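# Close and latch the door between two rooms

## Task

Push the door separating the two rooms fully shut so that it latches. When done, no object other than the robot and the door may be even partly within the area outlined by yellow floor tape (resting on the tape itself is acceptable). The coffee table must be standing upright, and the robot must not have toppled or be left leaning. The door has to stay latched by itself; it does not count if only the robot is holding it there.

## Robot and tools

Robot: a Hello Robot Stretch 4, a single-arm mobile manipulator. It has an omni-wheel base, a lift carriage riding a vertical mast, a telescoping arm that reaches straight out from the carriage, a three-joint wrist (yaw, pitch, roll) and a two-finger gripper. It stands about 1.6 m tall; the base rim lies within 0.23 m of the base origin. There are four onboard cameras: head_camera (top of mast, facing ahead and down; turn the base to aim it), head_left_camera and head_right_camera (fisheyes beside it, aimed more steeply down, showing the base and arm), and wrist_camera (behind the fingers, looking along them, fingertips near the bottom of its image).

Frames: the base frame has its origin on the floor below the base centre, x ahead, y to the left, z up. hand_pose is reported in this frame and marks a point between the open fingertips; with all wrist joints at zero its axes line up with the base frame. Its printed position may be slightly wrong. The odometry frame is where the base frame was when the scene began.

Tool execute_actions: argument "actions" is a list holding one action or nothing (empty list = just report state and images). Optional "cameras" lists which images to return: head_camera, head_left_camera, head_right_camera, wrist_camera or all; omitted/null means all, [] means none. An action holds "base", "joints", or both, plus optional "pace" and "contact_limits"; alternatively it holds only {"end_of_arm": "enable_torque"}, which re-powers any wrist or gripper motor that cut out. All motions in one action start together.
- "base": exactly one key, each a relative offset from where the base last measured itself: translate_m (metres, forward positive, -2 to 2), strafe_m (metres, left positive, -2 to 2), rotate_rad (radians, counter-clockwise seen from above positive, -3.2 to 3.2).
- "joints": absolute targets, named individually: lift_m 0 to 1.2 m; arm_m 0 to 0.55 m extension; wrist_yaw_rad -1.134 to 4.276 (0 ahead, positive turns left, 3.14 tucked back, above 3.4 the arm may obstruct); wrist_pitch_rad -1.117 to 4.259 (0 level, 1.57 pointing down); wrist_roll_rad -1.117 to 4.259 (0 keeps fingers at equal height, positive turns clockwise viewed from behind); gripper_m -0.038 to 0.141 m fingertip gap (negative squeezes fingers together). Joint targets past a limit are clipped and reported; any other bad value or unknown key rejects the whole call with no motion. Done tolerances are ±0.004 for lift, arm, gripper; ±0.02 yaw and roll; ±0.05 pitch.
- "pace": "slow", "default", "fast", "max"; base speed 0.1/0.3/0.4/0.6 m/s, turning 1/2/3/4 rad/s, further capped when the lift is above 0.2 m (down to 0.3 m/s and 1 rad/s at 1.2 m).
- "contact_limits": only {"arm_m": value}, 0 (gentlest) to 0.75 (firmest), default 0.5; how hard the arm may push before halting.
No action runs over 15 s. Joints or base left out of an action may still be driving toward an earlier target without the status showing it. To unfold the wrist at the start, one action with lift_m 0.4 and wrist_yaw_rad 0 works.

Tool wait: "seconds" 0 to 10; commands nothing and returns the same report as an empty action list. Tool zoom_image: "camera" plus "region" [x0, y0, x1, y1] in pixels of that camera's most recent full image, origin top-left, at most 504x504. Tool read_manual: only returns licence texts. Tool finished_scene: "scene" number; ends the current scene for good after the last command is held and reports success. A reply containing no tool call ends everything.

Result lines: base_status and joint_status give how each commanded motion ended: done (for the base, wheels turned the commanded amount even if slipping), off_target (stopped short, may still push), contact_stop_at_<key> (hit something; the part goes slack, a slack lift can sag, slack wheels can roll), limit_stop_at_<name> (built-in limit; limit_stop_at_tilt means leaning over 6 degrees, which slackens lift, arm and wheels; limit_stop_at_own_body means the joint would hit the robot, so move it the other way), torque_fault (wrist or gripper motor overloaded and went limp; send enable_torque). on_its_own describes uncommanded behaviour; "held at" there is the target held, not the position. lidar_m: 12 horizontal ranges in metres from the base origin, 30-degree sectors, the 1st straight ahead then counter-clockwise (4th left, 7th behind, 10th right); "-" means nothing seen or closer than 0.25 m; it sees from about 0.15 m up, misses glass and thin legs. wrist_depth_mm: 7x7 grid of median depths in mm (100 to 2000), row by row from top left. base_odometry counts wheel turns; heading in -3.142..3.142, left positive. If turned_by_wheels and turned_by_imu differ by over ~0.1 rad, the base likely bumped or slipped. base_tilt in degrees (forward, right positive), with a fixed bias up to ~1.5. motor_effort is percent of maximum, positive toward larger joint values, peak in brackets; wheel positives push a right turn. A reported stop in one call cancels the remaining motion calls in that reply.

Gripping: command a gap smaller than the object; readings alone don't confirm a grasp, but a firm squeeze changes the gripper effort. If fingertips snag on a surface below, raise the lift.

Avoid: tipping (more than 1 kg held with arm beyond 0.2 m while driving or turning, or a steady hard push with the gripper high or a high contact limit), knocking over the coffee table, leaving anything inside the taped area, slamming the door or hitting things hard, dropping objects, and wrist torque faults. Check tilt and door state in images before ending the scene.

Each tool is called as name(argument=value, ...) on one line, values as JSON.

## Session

execute_actions(actions=[])

Scene clock: 0.00 s.
base_odometry: x=+0.000 y=+0.000 heading=+0.000 (m, m, rad; odometry frame)
turned_by_wheels: +0.000 (rad since the last result)
turned_by_imu: +0.000 (rad since the last result)
base_tilt: forward=+0.6 right=+0.0 (deg)
lidar_m: 1.07 0.87 0.88 0.83 0.69 0.65 0.78 1.17 1.21 2.12 1.47 1.50
base_status: not commanded
joint_positions: lift_m=+0.204 arm_m=+0.002 wrist_yaw_rad=+3.084 wrist_pitch_rad=+0.020 wrist_roll_rad=+0.014 gripper_m=+0.057
joint_status: not commanded
motor_effort: lift_m=+19 arm_m=-1 wrist_yaw_rad=-2 wrist_pitch_rad=-8 wrist_roll_rad=+1 gripper_m=-4 wheel_0=+0 wheel_1=+0 wheel_2=+0 (%)
hand_pose: x=-0.1104 y=+0.1040 z=+0.3763 quat_wxyz=(+0.029, -0.010, +0.007, +1.000) (m; base frame)
wrist_depth_mm: 137 139 1160 960 809 691 621 / - 139 1098 946 788 683 615 / 107 139 276 960 809 691 609 / 118 139 1060 946 788 683 615 / 1098 1281 1160 917 798 683 609 / 1138 1281 211 931 221 683 609 / 1060 946 960 508 778 668 603
pictures: head_camera, head_left_camera, head_right_camera, wrist_camera
camera_calibration (this result's frames):
wrist_camera: T_world_to_cam=[[0.105311, 0.994374, 0.0114236, -0.109945], [0.000445025, 0.0114403, -0.999934, 0.435636], [-0.994439, 0.105309, 0.000762276, 0.104161], [0, 0, 0, 1]] pos_world=[0.114966, 0.0933739, 0.436784]
Images, in order (width x height): head_camera 420x560, head_left_camera 420x672, head_right_camera 420x672, wrist_camera 616x392.

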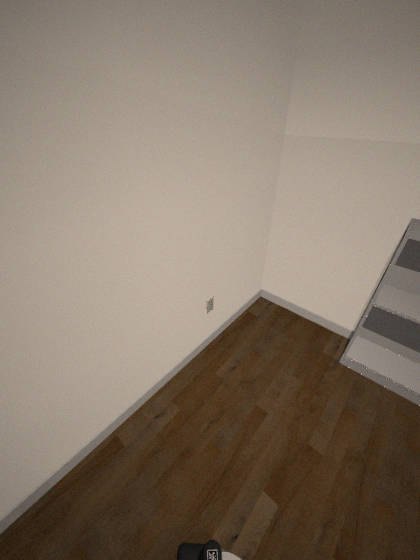

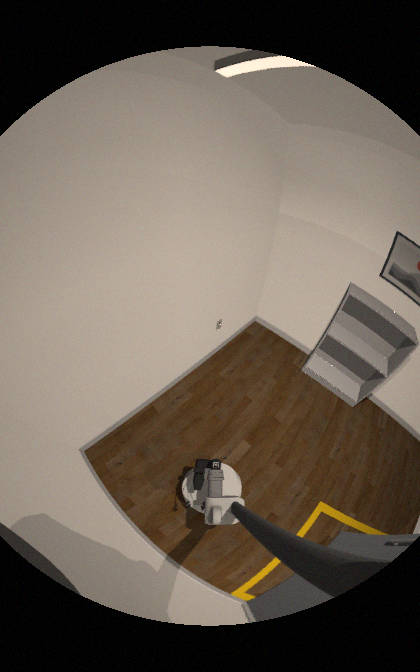

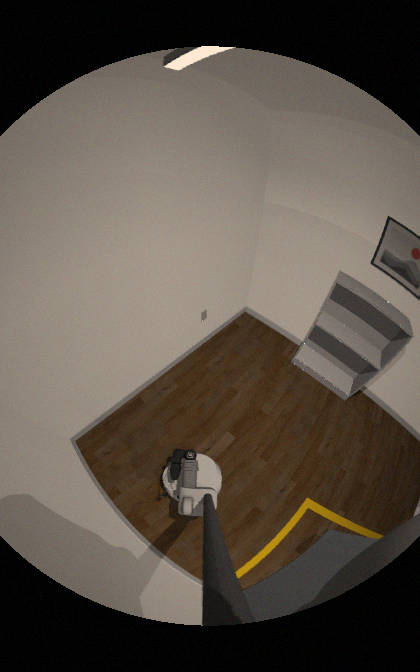

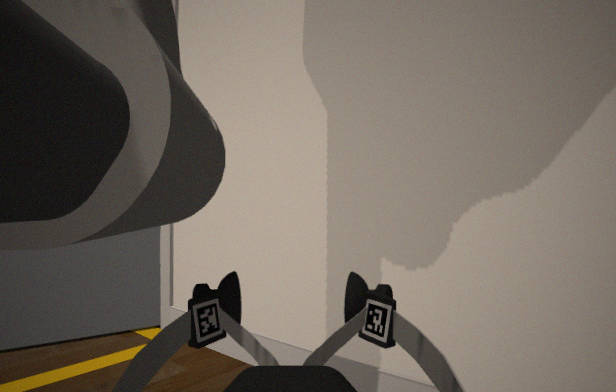

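execute_actions(actions=[{"base": {"rotate_rad": -1.8}, "joints": {"lift_m": 0.195}, "pace": "fast"}], cameras=["head_camera", "head_left_camera", "head_right_camera"])

Scene clock: 2.73 s.
base_odometry: x=+0.000 y=+0.000 heading=-1.800 (m, m, rad; odometry frame)
turned_by_wheels: -1.800 (rad since the last result)
turned_by_imu: -1.781 (rad since the last result)
base_tilt: forward=+0.5 right=+0.0 (deg)
lidar_m: 2.58 1.56 1.46 1.28 0.90 0.88 0.91 0.69 0.68 0.70 0.96 1.16
base_status: done
joint_positions: lift_m=+0.195 arm_m=+0.002 wrist_yaw_rad=+3.084 wrist_pitch_rad=+0.020 wrist_roll_rad=+0.014 gripper_m=+0.057
joint_status: all done
motor_effort: lift_m=+16(19) arm_m=-1(1) wrist_yaw_rad=-1(2) wrist_pitch_rad=-8(9) wrist_roll_rad=+2(1) gripper_m=-2(3) wheel_0=+1(9) wheel_1=+1(8) wheel_2=-1(8) (%)
hand_pose: x=-0.1104 y=+0.1040 z=+0.3676 quat_wxyz=(+0.029, -0.010, +0.007, +1.000) (m; base frame)
wrist_depth_mm: 137 139 1205 1098 991 904 831 / - 139 1182 1118 991 891 831 / 107 139 277 1078 991 904 831 / 118 139 1160 1098 991 891 820 / 768 1042 1205 1098 976 891 820 / 820 1042 211 1078 221 878 809 / 820 917 946 559 931 878 809
pictures: head_camera, head_left_camera, head_right_camera
Images, in order (width x height): head_camera 420x560, head_left_camera 420x672, head_right_camera 420x672.

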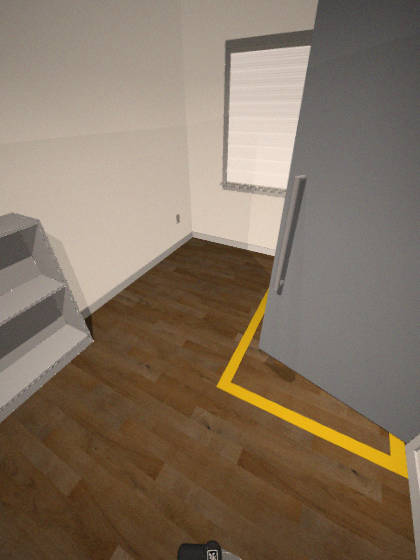

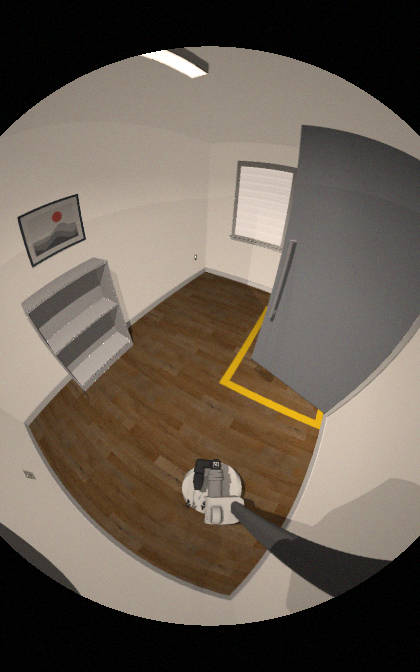

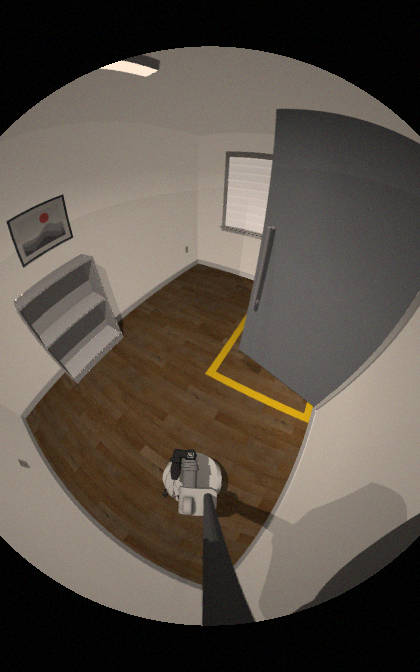

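zoom_image(camera="head_camera", region=[200, 280, 420, 490])

Region (200, 280, 420, 490) of head_camera's 420x560 image, scaled by 2.291, with more detail than that image has; it fills the top 481 rows of this view, and the rest is white.

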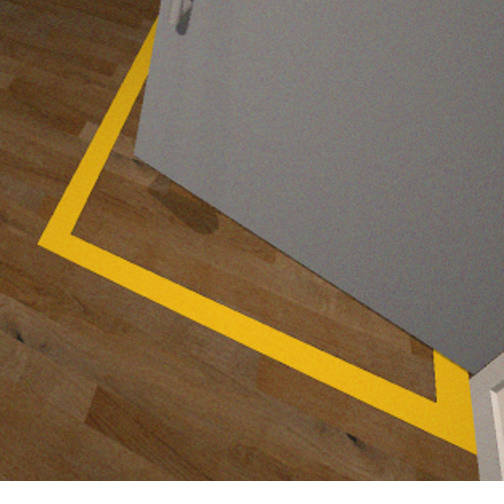

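execute_actions(actions=[{"base": {"translate_m": 1.9}, "pace": "max"}], cameras=["head_right_camera"])

execute_actions(actions=[{"base": {"rotate_rad": -2.1}, "pace": "fast"}], cameras=["head_camera", "head_left_camera", "head_right_camera"])

Scene clock: 10.50 s.
base_odometry: x=-0.431 y=-1.851 heading=-1.800 (m, m, rad; odometry frame)
turned_by_wheels: +0.000 (rad since the last result)
turned_by_imu: +0.004 (rad since the last result)
base_tilt: forward=+0.5 right=+0.0 (deg)
lidar_m: 1.16 0.87 0.83 0.88 1.05 2.52 2.38 0.70 1.33 1.29 1.16 1.08
base_status: done
joint_positions: lift_m=+0.195 arm_m=+0.002 wrist_yaw_rad=+3.084 wrist_pitch_rad=+0.020 wrist_roll_rad=+0.014 gripper_m=+0.057
joint_status: not commanded
motor_effort: lift_m=+16(16) arm_m=-1(1) wrist_yaw_rad=-2(2) wrist_pitch_rad=-7(8) wrist_roll_rad=+1(2) gripper_m=-4(2) wheel_0=-1(9) wheel_1=-1(9) wheel_2=+1(14) (%)
hand_pose: x=-0.1104 y=+0.1040 z=+0.3675 quat_wxyz=(+0.029, -0.010, +0.007, +1.000) (m; base frame)
wrist_depth_mm: 137 139 - - - - - / - 139 - - - - - / 107 139 276 - - - - / 118 139 - - - - - / 1618 - - - - - - / 1499 1537 211 1576 221 1576 1576 / 1042 946 946 564 917 1060 1025
pictures: head_right_camera
Images, in order (width x height): head_right_camera 420x672.

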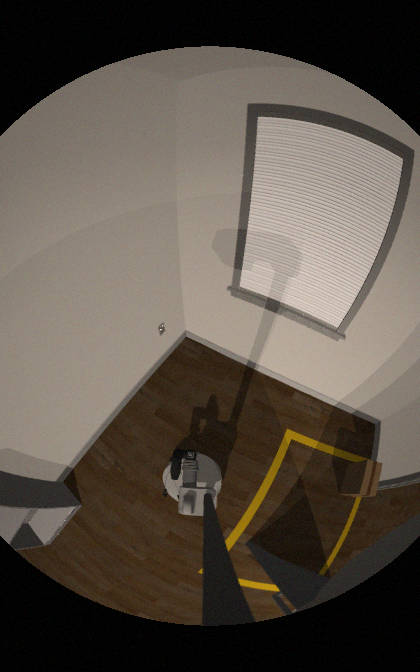

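Scene clock: 12.47 s.
base_odometry: x=-0.431 y=-1.850 heading=+2.383 (m, m, rad; odometry frame)
turned_by_wheels: -2.100 (rad since the last result)
turned_by_imu: -2.077 (rad since the last result)
base_tilt: forward=+0.5 right=+0.1 (deg)
lidar_m: 1.34 1.30 1.17 1.11 1.14 0.88 0.83 0.84 1.05 2.54 2.38 0.69
base_status: done
joint_positions: lift_m=+0.195 arm_m=+0.002 wrist_yaw_rad=+3.084 wrist_pitch_rad=+0.020 wrist_roll_rad=+0.014 gripper_m=+0.057
joint_status: not commanded
motor_effort: lift_m=+16(16) arm_m=-1(1) wrist_yaw_rad=-2(2) wrist_pitch_rad=-8(9) wrist_roll_rad=+2(2) gripper_m=-3(6) wheel_0=+0(8) wheel_1=+0(8) wheel_2=+0(9) (%)
hand_pose: x=-0.1104 y=+0.1040 z=+0.3675 quat_wxyz=(+0.029, -0.010, +0.007, +1.000) (m; base frame)
wrist_depth_mm: 137 139 1008 1025 1060 1078 1118 / - 139 1008 1025 1078 1098 1098 / 107 138 277 1042 1042 1078 1118 / 118 139 1008 1025 1042 1098 1098 / 946 946 991 1025 1060 1078 1098 / 931 976 211 1025 221 1060 1098 / 917 931 960 564 931 1025 1042
pictures: head_camera, head_left_camera, head_right_camera
Images, in order (width x height): head_camera 420x560, head_left_camera 420x672, head_right_camera 420x672.

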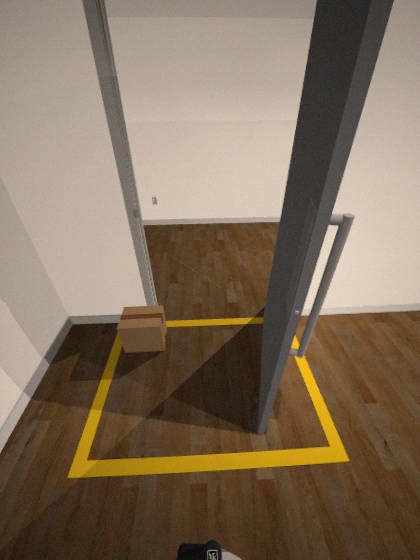

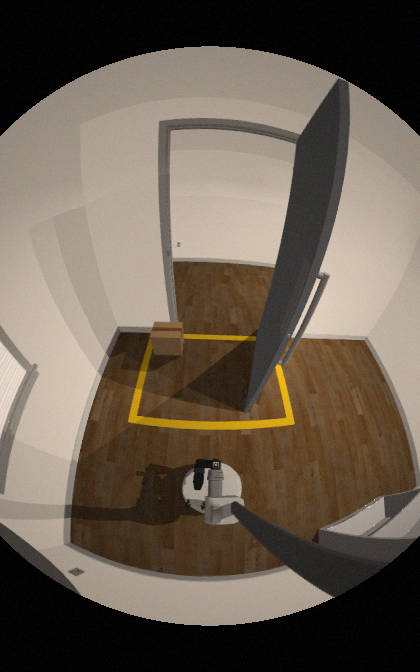

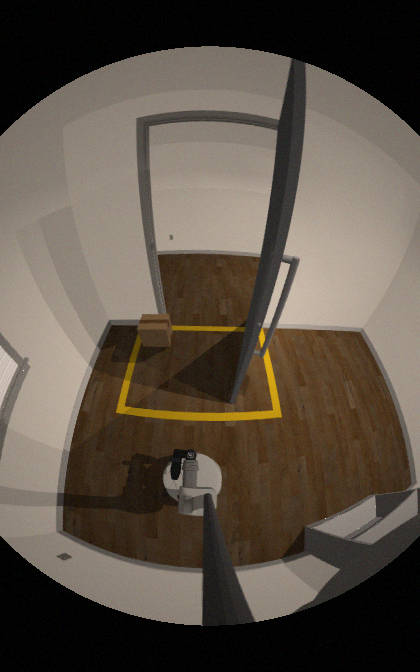

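zoom_image(camera="head_camera", region=[40, 270, 220, 400])

zoom_image(camera="head_camera", region=[50, 290, 370, 490])

Region (40, 270, 220, 400) of head_camera's 420x560 image, scaled by 2.800, with more detail than that image has.

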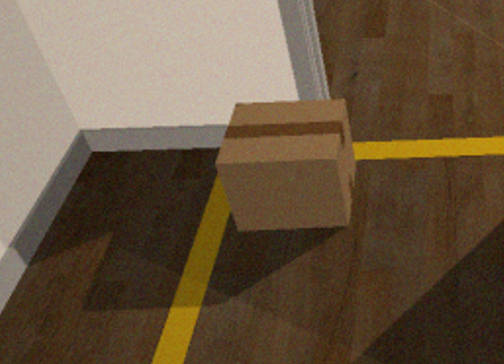

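Region (50, 290, 370, 490) of head_camera's 420x560 image, scaled by 1.575, with more detail than that image has; it fills the top 315 rows of this view, and the rest is white.

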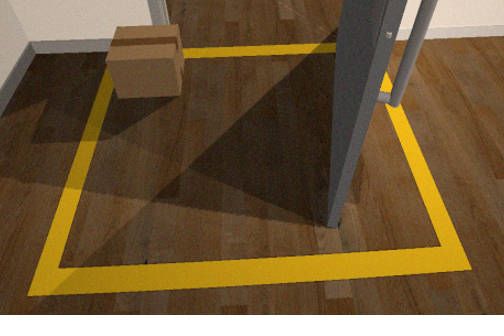

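execute_actions(actions=[{"base": {"translate_m": 1.37}, "pace": "max"}], cameras=["head_camera", "head_left_camera", "head_right_camera"])

Scene clock: 22.67 s.
base_odometry: x=-1.426 y=-0.908 heading=+2.383 (m, m, rad; odometry frame)
turned_by_wheels: +0.000 (rad since the last result)
turned_by_imu: +0.003 (rad since the last result)
base_tilt: forward=+0.4 right=+0.0 (deg)
lidar_m: 2.47 1.74 0.36 0.31 1.23 1.68 2.21 0.48 0.40 0.39 0.46 2.58
base_status: done
joint_positions: lift_m=+0.195 arm_m=+0.002 wrist_yaw_rad=+3.084 wrist_pitch_rad=+0.020 wrist_roll_rad=+0.014 gripper_m=+0.057
joint_status: not commanded
motor_effort: lift_m=+16(16) arm_m=-1(1) wrist_yaw_rad=-1(1) wrist_pitch_rad=-7(10) wrist_roll_rad=+2(1) gripper_m=-3(3) wheel_0=-1(9) wheel_1=-1(11) wheel_2=+1(15) (%)
hand_pose: x=-0.1104 y=+0.1040 z=+0.3675 quat_wxyz=(+0.029, -0.010, +0.007, +1.000) (m; base frame)
wrist_depth_mm: 137 139 - - - 1983 1464 / - 139 - - - 1983 1430 / 107 138 277 - - 1983 1464 / 118 139 - - - - 1499 / 621 - - - - - 1464 / 676 1537 211 1618 221 1576 1397 / 676 842 946 564 931 1060 1025
pictures: head_camera, head_left_camera, head_right_camera
Images, in order (width x height): head_camera 420x560, head_left_camera 420x672, head_right_camera 420x672.

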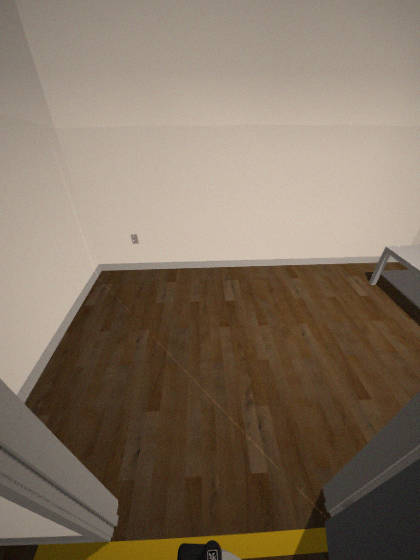

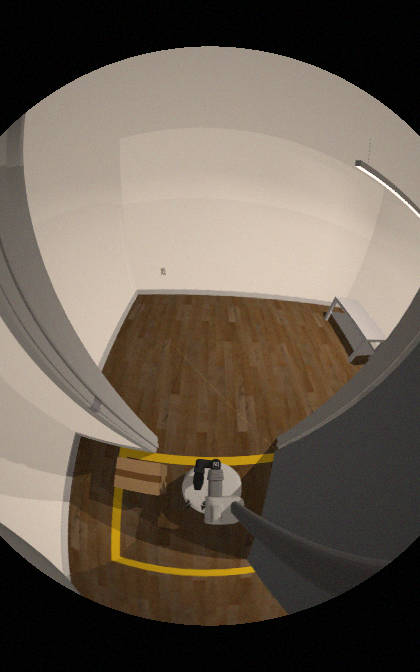

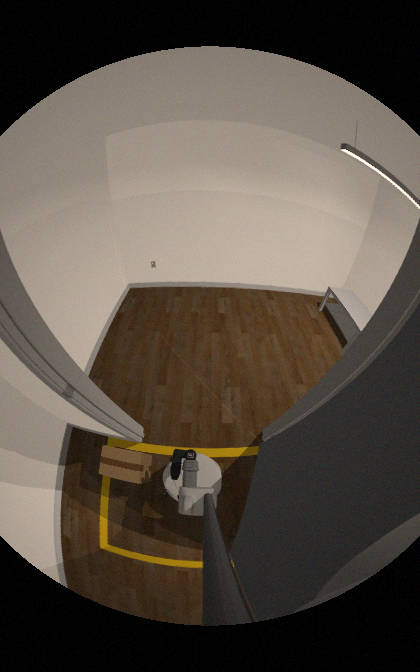

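zoom_image(camera="head_left_camera", region=[60, 420, 260, 540])

zoom_image(camera="head_camera", region=[0, 480, 260, 560])

Region (60, 420, 260, 540) of head_left_camera's 420x672 image, scaled by 2.520, with more detail than that image has; it fills the top 302 rows of this view, and the rest is white.

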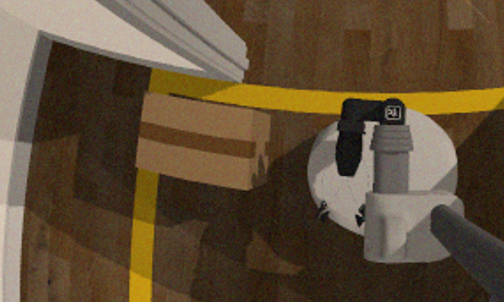

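Region (0, 480, 260, 560) of head_camera's 420x560 image, scaled by 1.938, with more detail than that image has; it fills the top 155 rows of this view, and the rest is white.

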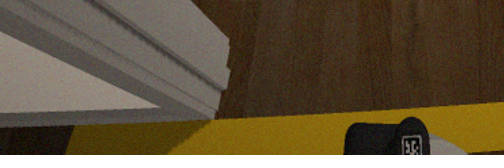

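execute_actions(actions=[{"base": {"strafe_m": 0.11}, "pace": "fast"}], cameras=["head_left_camera"])

zoom_image(camera="head_left_camera", region=[60, 420, 260, 540])

Scene clock: 28.80 s.
base_odometry: x=-1.502 y=-0.988 heading=+2.383 (m, m, rad; odometry frame)
turned_by_wheels: +0.000 (rad since the last result)
turned_by_imu: +0.001 (rad since the last result)
base_tilt: forward=+0.4 right=-0.2 (deg)
lidar_m: 2.46 0.48 0.25 0.25 1.12 1.48 2.21 0.61 0.52 0.51 0.61 2.59
base_status: done
joint_positions: lift_m=+0.195 arm_m=+0.002 wrist_yaw_rad=+3.084 wrist_pitch_rad=+0.020 wrist_roll_rad=+0.014 gripper_m=+0.057
joint_status: not commanded
motor_effort: lift_m=+15(16) arm_m=-1(1) wrist_yaw_rad=-2(1) wrist_pitch_rad=-9(9) wrist_roll_rad=+2(2) gripper_m=-2(4) wheel_0=+3(11) wheel_1=-2(10) wheel_2=+0(2) (%)
hand_pose: x=-0.1104 y=+0.1040 z=+0.3675 quat_wxyz=(+0.029, -0.010, +0.007, +1.000) (m; base frame)
wrist_depth_mm: 137 139 - - - 1863 1336 / - 139 - - - 1808 1336 / 107 139 277 - - 1863 1336 / 118 139 - - - 1863 1336 / 732 - - - - 1863 1336 / 1366 1576 211 1576 221 1576 1281 / 976 960 946 559 931 1025 1025
pictures: head_left_camera
Images, in order (width x height): head_left_camera 420x672.

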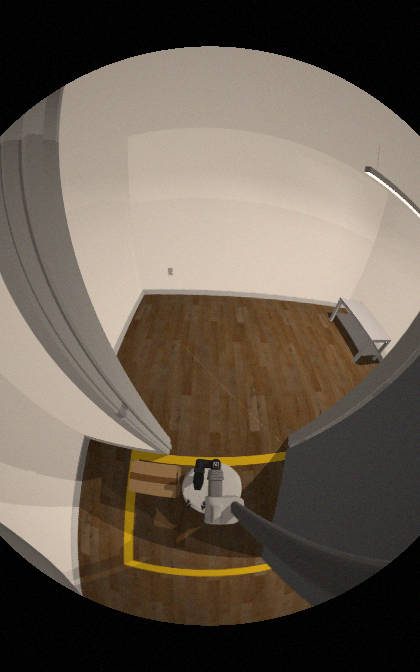

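Region (60, 420, 260, 540) of head_left_camera's 420x672 image, scaled by 2.520, with more detail than that image has; it fills the top 302 rows of this view, and the rest is white.

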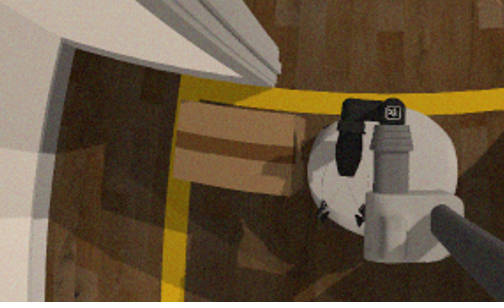

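execute_actions(actions=[{"base": {"strafe_m": 0.47}, "joints": {"wrist_yaw_rad": 3.25}}], cameras=["head_left_camera", "head_camera"])

zoom_image(camera="head_left_camera", region=[90, 410, 290, 590])

Scene clock: 32.60 s.
base_odometry: x=-1.825 y=-1.329 heading=+2.383 (m, m, rad; odometry frame)
turned_by_wheels: +0.000 (rad since the last result)
turned_by_imu: +0.001 (rad since the last result)
base_tilt: forward=+0.4 right=-0.1 (deg)
lidar_m: 0.25 0.25 0.25 0.25 0.62 0.88 2.22 2.35 0.97 0.97 1.16 0.25
base_status: done
joint_positions: lift_m=+0.195 arm_m=+0.002 wrist_yaw_rad=+3.250 wrist_pitch_rad=+0.020 wrist_roll_rad=+0.014 gripper_m=+0.057
joint_status: all done
motor_effort: lift_m=+16(16) arm_m=-1(1) wrist_yaw_rad=-1(4) wrist_pitch_rad=-9(7) wrist_roll_rad=+2(1) gripper_m=-3(4) wheel_0=-3(14) wheel_1=+4(14) wheel_2=+0(1) (%)
hand_pose: x=-0.1237 y=+0.0558 z=+0.3675 quat_wxyz=(-0.054, -0.011, +0.007, +0.998) (m; base frame)
wrist_depth_mm: - - 134 - - 1430 917 / - - 132 - - 1397 931 / - - 132 - - 1430 931 / - 116 133 - - 1397 946 / 193 - - - - 1397 931 / 209 1537 211 1618 221 1308 931 / 213 946 960 559 931 1060 878
pictures: head_camera, head_left_camera
Images, in order (width x height): head_camera 420x560, head_left_camera 420x672.

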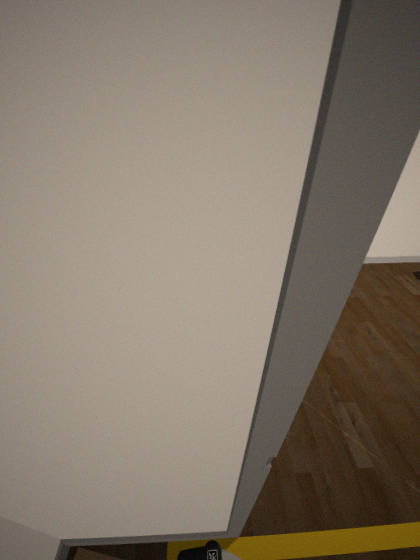

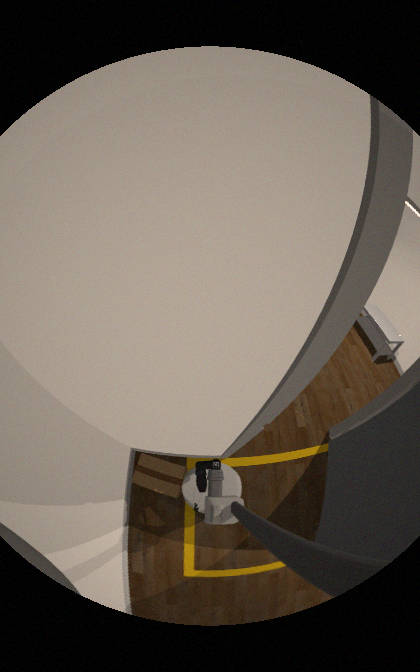

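Region (90, 410, 290, 590) of head_left_camera's 420x672 image, scaled by 2.520, with more detail than that image has; it fills the top 454 rows of this view, and the rest is white.

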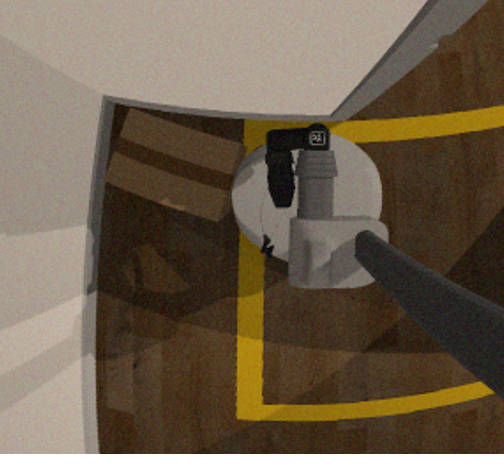

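execute_actions(actions=[{"base": {"strafe_m": 0.05}}], cameras=["head_left_camera"])

zoom_image(camera="head_left_camera", region=[90, 410, 290, 590])

Scene clock: 34.57 s.
base_odometry: x=-1.859 y=-1.365 heading=+2.383 (m, m, rad; odometry frame)
turned_by_wheels: +0.000 (rad since the last result)
turned_by_imu: +0.000 (rad since the last result)
base_tilt: forward=+0.6 right=+0.0 (deg)
lidar_m: 0.25 0.25 0.25 0.25 0.56 0.81 2.22 2.35 1.01 1.02 1.21 0.25
base_status: done
joint_positions: lift_m=+0.195 arm_m=+0.002 wrist_yaw_rad=+3.250 wrist_pitch_rad=+0.020 wrist_roll_rad=+0.014 gripper_m=+0.057
joint_status: not commanded
motor_effort: lift_m=+16(16) arm_m=-1(1) wrist_yaw_rad=-1(1) wrist_pitch_rad=-10(8) wrist_roll_rad=+1(2) gripper_m=-4(4) wheel_0=-4(13) wheel_1=+4(10) wheel_2=+0(0) (%)
hand_pose: x=-0.1237 y=+0.0558 z=+0.3675 quat_wxyz=(-0.054, -0.011, +0.007, +0.998) (m; base frame)
wrist_depth_mm: - - 134 - - 1255 831 / - - 132 - - 1281 842 / - - 132 - - 1308 854 / - 116 133 - - 1308 866 / 193 - - - - 1308 842 / 208 1537 211 1618 221 1255 831 / 213 931 946 559 931 1008 820
pictures: head_left_camera
Images, in order (width x height): head_left_camera 420x672.

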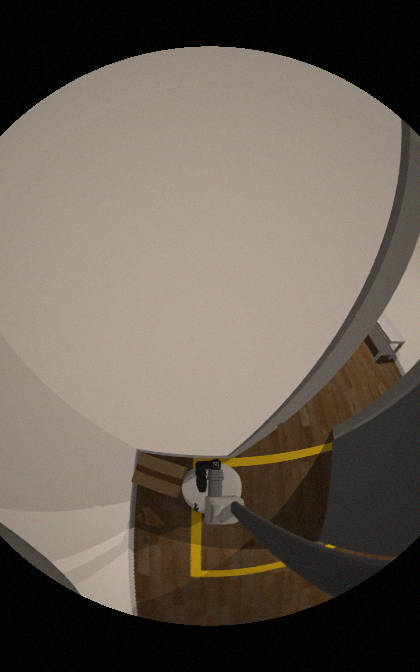

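Region (90, 410, 290, 590) of head_left_camera's 420x672 image, scaled by 2.520, with more detail than that image has; it fills the top 454 rows of this view, and the rest is white.

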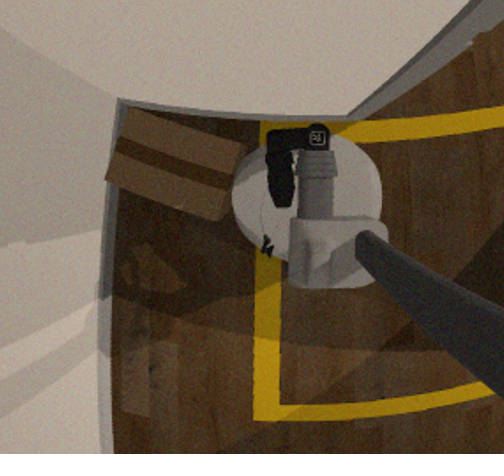

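execute_actions(actions=[{"base": {"translate_m": -0.15}, "pace": "max"}], cameras=[])

execute_actions(actions=[{"base": {"rotate_rad": 0.75}, "pace": "max"}], cameras=["head_left_camera", "head_right_camera", "wrist_camera"])

Scene clock: 41.07 s.
base_odometry: x=-1.750 y=-1.469 heading=+2.383 (m, m, rad; odometry frame)
turned_by_wheels: +0.000 (rad since the last result)
turned_by_imu: +0.000 (rad since the last result)
base_tilt: forward=+0.5 right=+0.1 (deg)
lidar_m: 0.35 0.27 0.25 0.44 0.57 0.80 2.08 2.18 0.98 0.95 1.15 0.38
base_status: done
joint_positions: lift_m=+0.195 arm_m=+0.002 wrist_yaw_rad=+3.250 wrist_pitch_rad=+0.020 wrist_roll_rad=+0.014 gripper_m=+0.057
joint_status: not commanded
motor_effort: lift_m=+16(16) arm_m=-1(1) wrist_yaw_rad=-1(1) wrist_pitch_rad=-10(10) wrist_roll_rad=+1(2) gripper_m=-6(4) wheel_0=+2(9) wheel_1=+0(8) wheel_2=-1(11) (%)
hand_pose: x=-0.1237 y=+0.0558 z=+0.3675 quat_wxyz=(-0.054, -0.011, +0.007, +0.998) (m; base frame)
wrist_depth_mm: - - 134 - - 1255 820 / - - 132 - - 1255 842 / - - 132 - - 1308 831 / - 116 133 - - 1308 842 / 193 - - - - 1281 842 / 208 1576 211 1576 221 1255 820 / 213 946 960 564 917 1008 809
pictures: none
No camera images: the call's "cameras" was empty. Leave "cameras" out to get every camera's image.

Scene clock: 42.23 s.
base_odometry: x=-1.750 y=-1.469 heading=+3.133 (m, m, rad; odometry frame)
turned_by_wheels: +0.750 (rad since the last result)
turned_by_imu: +0.742 (rad since the last result)
base_tilt: forward=+0.4 right=+0.1 (deg)
lidar_m: 0.25 0.25 0.53 0.64 0.99 2.08 2.35 0.98 1.03 2.86 0.33 0.36
base_status: done
joint_positions: lift_m=+0.195 arm_m=+0.002 wrist_yaw_rad=+3.250 wrist_pitch_rad=+0.020 wrist_roll_rad=+0.014 gripper_m=+0.057
joint_status: not commanded
motor_effort: lift_m=+16(16) arm_m=-1(1) wrist_yaw_rad=-2(1) wrist_pitch_rad=-7(7) wrist_roll_rad=+2(2) gripper_m=-8(2) wheel_0=+1(10) wheel_1=+1(9) wheel_2=+0(10) (%)
hand_pose: x=-0.1237 y=+0.0558 z=+0.3675 quat_wxyz=(-0.054, -0.011, +0.007, +0.998) (m; base frame)
wrist_depth_mm: - - 134 - - - 1863 / - - 133 - - - 1921 / - - 132 - - - 1863 / - 116 133 - - - 1808 / 193 1008 - - - - 1808 / 209 1060 211 1618 221 1576 1537 / 213 946 931 559 904 1042 1025
pictures: head_left_camera, head_right_camera, wrist_camera
camera_calibration (this result's frames):
wrist_camera: T_world_to_cam=[[-0.0605773, 0.998098, 0.0114251, -0.0812381], [-0.00144127, 0.0113587, -0.999934, 0.427235], [-0.998162, -0.0605898, 0.000750453, 0.104833], [0, 0, 0, 1]] pos_world=[0.100335, 0.0825826, 0.428056]
Images, in order (width x height): head_left_camera 420x672, head_right_camera 420x672, wrist_camera 616x392.

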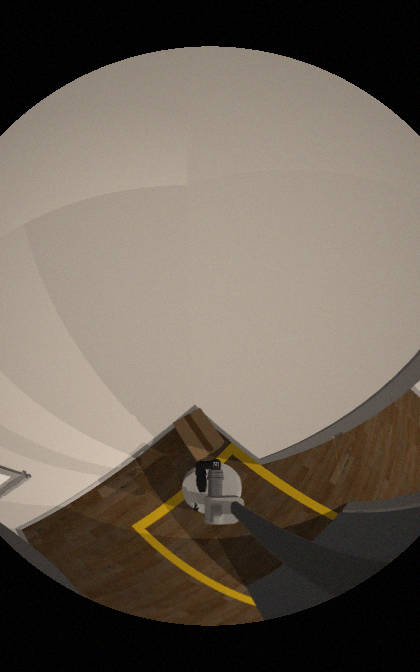

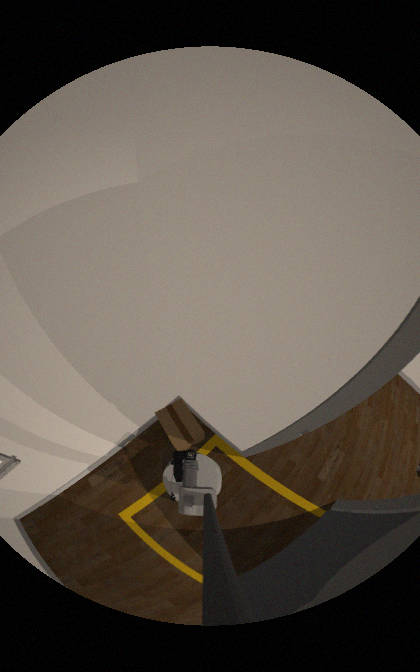

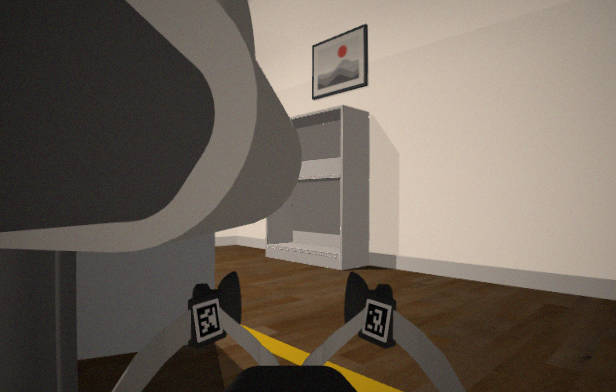

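execute_actions(actions=[{"base": {"translate_m": -1.34}, "pace": "max"}], cameras=["head_camera", "head_left_camera", "head_right_camera"])

Scene clock: 47.17 s.
base_odometry: x=-0.410 y=-1.480 heading=+3.133 (m, m, rad; odometry frame)
turned_by_wheels: +0.000 (rad since the last result)
turned_by_imu: -0.001 (rad since the last result)
base_tilt: forward=+0.4 right=+0.0 (deg)
lidar_m: 1.50 1.43 1.40 1.30 1.09 1.07 0.99 1.58 2.28 1.67 0.40 0.40
base_status: done
joint_positions: lift_m=+0.195 arm_m=+0.002 wrist_yaw_rad=+3.250 wrist_pitch_rad=+0.020 wrist_roll_rad=+0.014 gripper_m=+0.057
joint_status: not commanded
motor_effort: lift_m=+15(16) arm_m=-1(1) wrist_yaw_rad=-1(1) wrist_pitch_rad=-8(8) wrist_roll_rad=+2(2) gripper_m=-5(5) wheel_0=+1(8) wheel_1=+2(10) wheel_2=+0(15) (%)
hand_pose: x=-0.1237 y=+0.0558 z=+0.3675 quat_wxyz=(-0.054, -0.011, +0.007, +0.998) (m; base frame)
wrist_depth_mm: - - 134 1464 1281 1138 976 / - - 132 1618 1255 1138 991 / - - 132 1118 1281 1138 976 / - 116 133 1576 1255 1138 976 / 193 - 1808 1618 1255 1138 976 / 209 1537 211 1308 221 1118 976 / 213 931 960 559 946 991 931
pictures: head_camera, head_left_camera, head_right_camera
Images, in order (width x height): head_camera 420x560, head_left_camera 420x672, head_right_camera 420x672.

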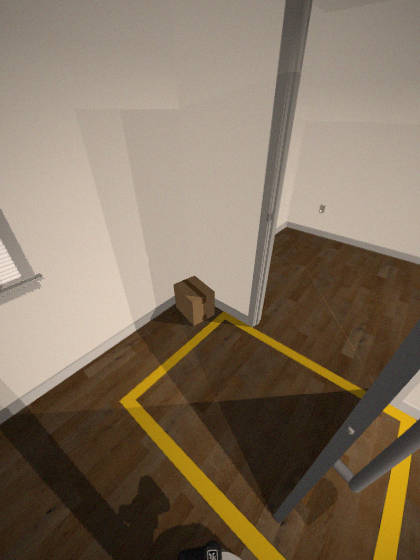

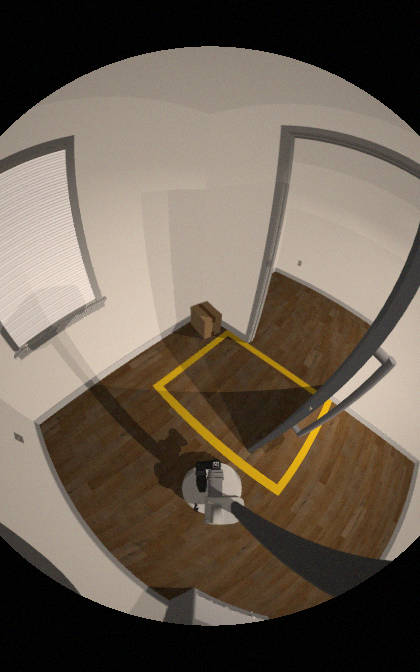

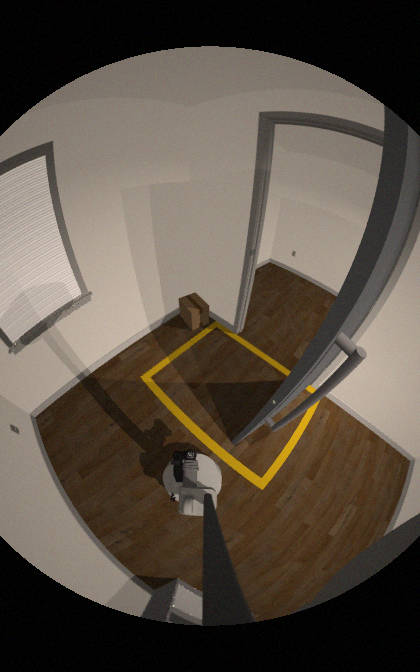

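zoom_image(camera="head_camera", region=[230, 440, 380, 560])

zoom_image(camera="head_camera", region=[140, 260, 280, 360])

Region (230, 440, 380, 560) of head_camera's 420x560 image, scaled by 3.360, with more detail than that image has; it fills the top 403 rows of this view, and the rest is white.

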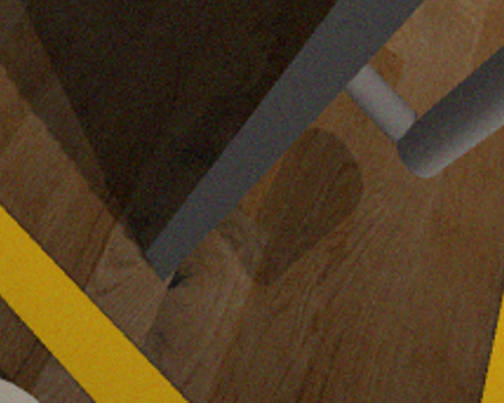

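Region (140, 260, 280, 360) of head_camera's 420x560 image, scaled by 3.600, with more detail than that image has; it fills the top 360 rows of this view, and the rest is white.

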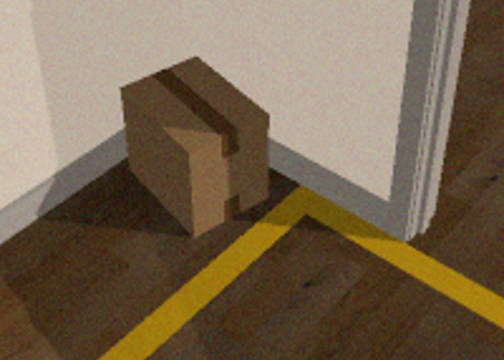

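execute_actions(actions=[{"base": {"strafe_m": -0.52}, "pace": "max"}], cameras=["head_camera", "head_left_camera", "head_right_camera"])

Scene clock: 50.97 s.
base_odometry: x=-0.406 y=-0.960 heading=+3.133 (m, m, rad; odometry frame)
turned_by_wheels: +0.000 (rad since the last result)
turned_by_imu: -0.001 (rad since the last result)
base_tilt: forward=+0.4 right=-0.1 (deg)
lidar_m: 0.34 0.26 1.82 1.74 1.43 1.17 1.27 1.89 1.89 1.24 1.01 0.50
base_status: done
joint_positions: lift_m=+0.195 arm_m=+0.002 wrist_yaw_rad=+3.250 wrist_pitch_rad=+0.020 wrist_roll_rad=+0.014 gripper_m=+0.057
joint_status: not commanded
motor_effort: lift_m=+16(17) arm_m=-1(1) wrist_yaw_rad=-2(1) wrist_pitch_rad=-9(9) wrist_roll_rad=+1(1) gripper_m=-2(2) wheel_0=+0(14) wheel_1=+0(14) wheel_2=+1(2) (%)
hand_pose: x=-0.1237 y=+0.0557 z=+0.3675 quat_wxyz=(-0.054, -0.011, +0.007, +0.998) (m; base frame)
wrist_depth_mm: - - 134 - 1708 1281 1255 / - - 132 - 1708 1499 1281 / - - 132 1756 1661 1430 1255 / - 116 133 1808 1708 1464 1255 / 193 1863 - - 1756 1464 1255 / 209 1576 211 1576 221 1182 1255 / 213 946 960 564 931 1060 1042
pictures: head_camera, head_left_camera, head_right_camera
Images, in order (width x height): head_camera 420x560, head_left_camera 420x672, head_right_camera 420x672.

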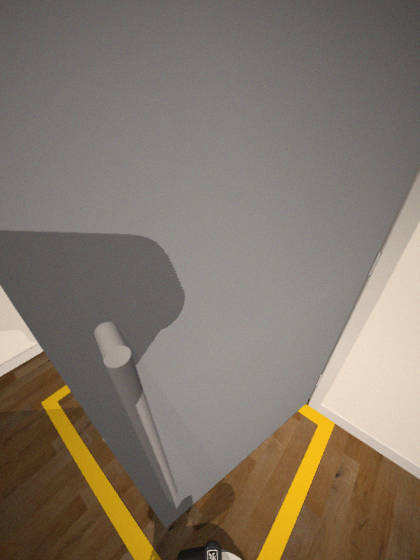

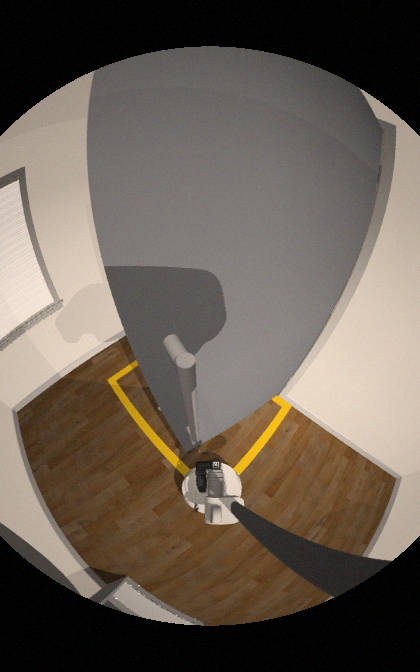

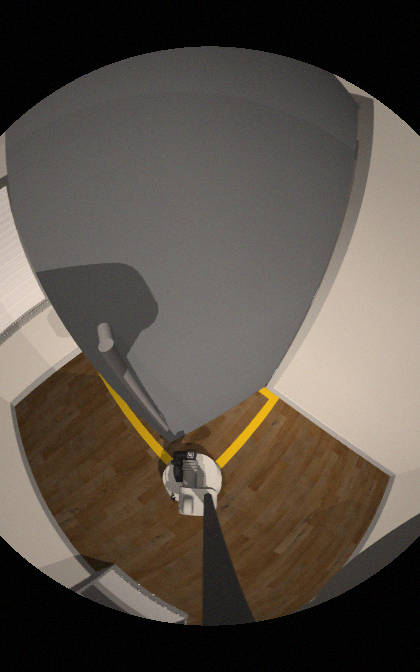

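execute_actions(actions=[{"base": {"translate_m": 0.13}, "pace": "fast"}], cameras=["head_left_camera"])

zoom_image(camera="head_left_camera", region=[130, 400, 300, 540])

Scene clock: 54.13 s.
base_odometry: x=-0.536 y=-0.959 heading=+3.133 (m, m, rad; odometry frame)
turned_by_wheels: +0.000 (rad since the last result)
turned_by_imu: +0.000 (rad since the last result)
base_tilt: forward=+0.4 right=+0.0 (deg)
lidar_m: 0.25 0.25 0.25 1.82 1.53 1.28 1.38 1.96 1.97 1.12 0.91 0.35
base_status: done
joint_positions: lift_m=+0.195 arm_m=+0.002 wrist_yaw_rad=+3.250 wrist_pitch_rad=+0.020 wrist_roll_rad=+0.014 gripper_m=+0.057
joint_status: not commanded
motor_effort: lift_m=+16(16) arm_m=-1(1) wrist_yaw_rad=-2(2) wrist_pitch_rad=-8(9) wrist_roll_rad=+2(2) gripper_m=-2(3) wheel_0=+1(8) wheel_1=-1(6) wheel_2=+1(10) (%)
hand_pose: x=-0.1237 y=+0.0557 z=+0.3675 quat_wxyz=(-0.054, -0.011, +0.007, +0.998) (m; base frame)
wrist_depth_mm: - - 134 - 1863 1430 1366 / - - 132 - 1808 1576 1366 / - - 132 1921 1863 1499 1366 / - 116 133 1921 1863 1537 1366 / 193 1921 - - 1808 1576 1336 / 209 1499 211 1576 221 1308 1336 / 212 946 960 554 917 1060 1042
pictures: head_left_camera
Images, in order (width x height): head_left_camera 420x672.

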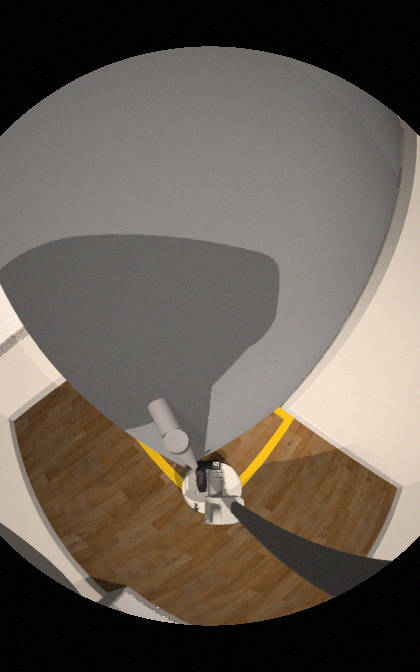

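Region (130, 400, 300, 540) of head_left_camera's 420x672 image, scaled by 2.965, with more detail than that image has; it fills the top 415 rows of this view, and the rest is white.

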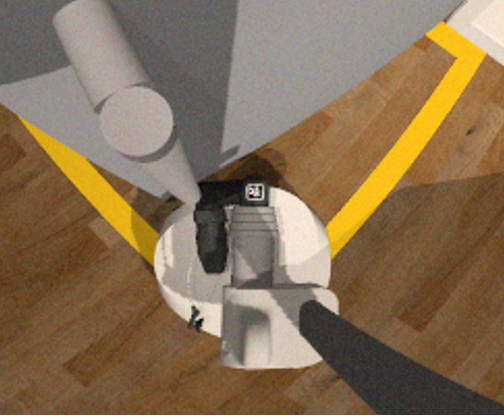

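execute_actions(actions=[{"base": {"translate_m": 0.5}}], cameras=["head_camera", "head_left_camera", "head_right_camera"])

Scene clock: 57.63 s.
base_odometry: x=-1.036 y=-0.956 heading=+3.134 (m, m, rad; odometry frame)
turned_by_wheels: +0.000 (rad since the last result)
turned_by_imu: +0.001 (rad since the last result)
base_tilt: forward=+0.5 right=+0.0 (deg)
lidar_m: 0.32 0.40 1.41 1.54 1.90 1.75 1.83 2.29 1.29 0.67 0.40 0.34
base_status: done
joint_positions: lift_m=+0.195 arm_m=+0.001 wrist_yaw_rad=+3.250 wrist_pitch_rad=+0.020 wrist_roll_rad=+0.014 gripper_m=+0.057
joint_status: not commanded
motor_effort: lift_m=+16(16) arm_m=+0(1) wrist_yaw_rad=-2(35) wrist_pitch_rad=-8(10) wrist_roll_rad=+1(2) gripper_m=-2(5) wheel_0=+2(6) wheel_1=+1(9) wheel_2=+2(15) (%)
hand_pose: x=-0.1240 y=+0.0556 z=+0.3675 quat_wxyz=(-0.054, -0.011, +0.007, +0.998) (m; base frame)
wrist_depth_mm: - - 133 - - 1921 1708 / - - 132 - - 1863 1708 / - - 132 - - 1863 1756 / - 116 132 - - 1863 1661 / 194 - - - - 1863 1756 / 208 1576 211 1618 221 1576 1537 / 213 946 946 564 931 1060 1042
pictures: head_camera, head_left_camera, head_right_camera
Images, in order (width x height): head_camera 420x560, head_left_camera 420x672, head_right_camera 420x672.

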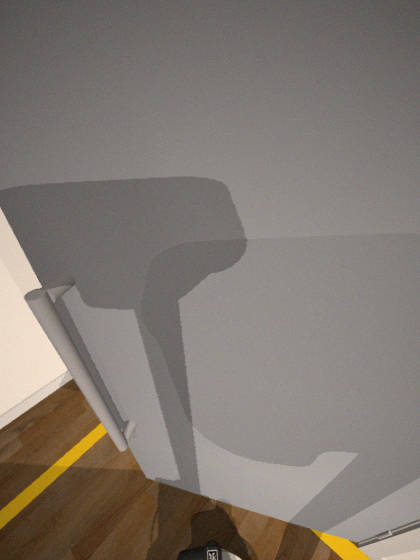

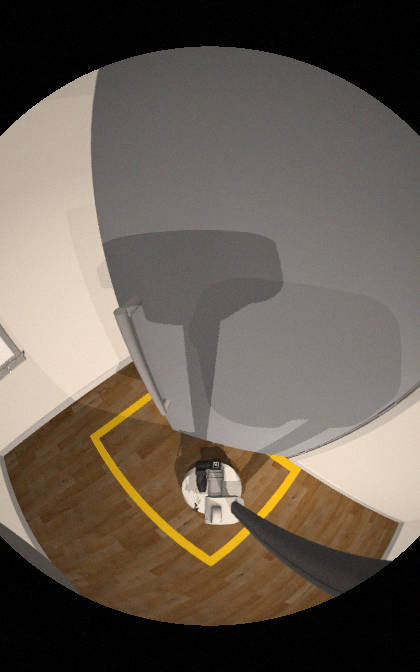

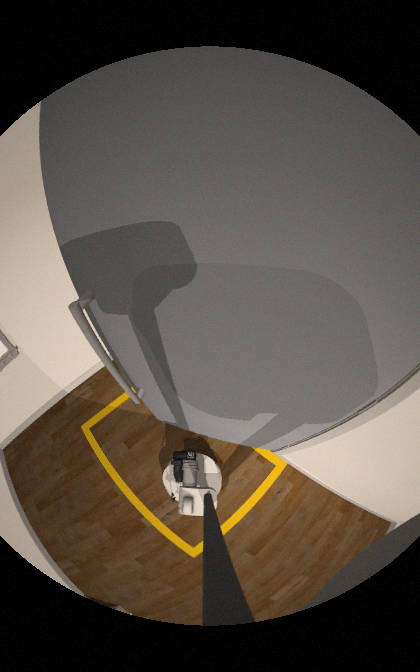

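The door coasted ahead of the base, so I'll check where it came to rest.

execute_actions(actions=[], cameras=["head_camera", "head_left_camera"])

Scene clock: 58.37 s.
base_odometry: x=-1.036 y=-0.956 heading=+3.134 (m, m, rad; odometry frame)
turned_by_wheels: +0.000 (rad since the last result)
turned_by_imu: +0.000 (rad since the last result)
base_tilt: forward=+0.4 right=-0.1 (deg)
lidar_m: 0.43 0.54 1.39 1.56 1.91 1.71 1.85 2.32 1.27 0.67 0.46 0.41
base_status: done
joint_positions: lift_m=+0.195 arm_m=+0.001 wrist_yaw_rad=+3.250 wrist_pitch_rad=+0.020 wrist_roll_rad=+0.014 gripper_m=+0.057
joint_status: not commanded
motor_effort: lift_m=+16(16) arm_m=+1(1) wrist_yaw_rad=-2(35) wrist_pitch_rad=-8(10) wrist_roll_rad=+2(2) gripper_m=-5(5) wheel_0=+2(6) wheel_1=+2(9) wheel_2=+2(15) (%)
hand_pose: x=-0.1240 y=+0.0556 z=+0.3675 quat_wxyz=(-0.054, -0.011, +0.007, +0.998) (m; base frame)
wrist_depth_mm: - - 133 - - 1983 1756 / - - 132 - - 1863 1708 / - - 131 - - 1921 1708 / - 116 133 - - 1863 1708 / 194 - - - - 1921 1708 / 209 1537 211 1576 221 1618 1537 / 213 946 960 564 917 1060 1042
pictures: head_camera, head_left_camera
Images, in order (width x height): head_camera 420x560, head_left_camera 420x672.

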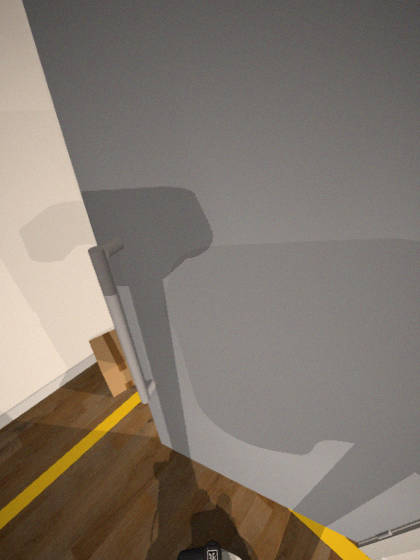

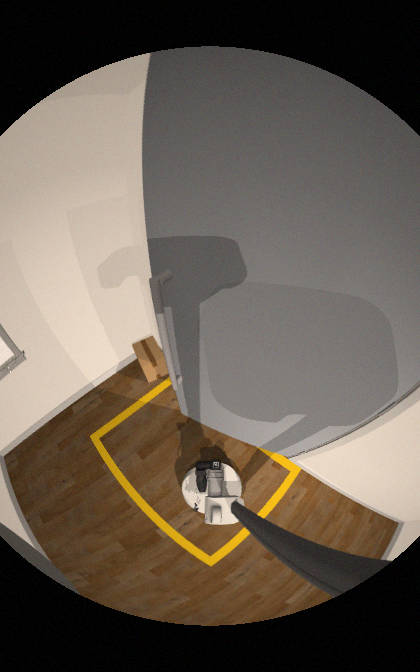

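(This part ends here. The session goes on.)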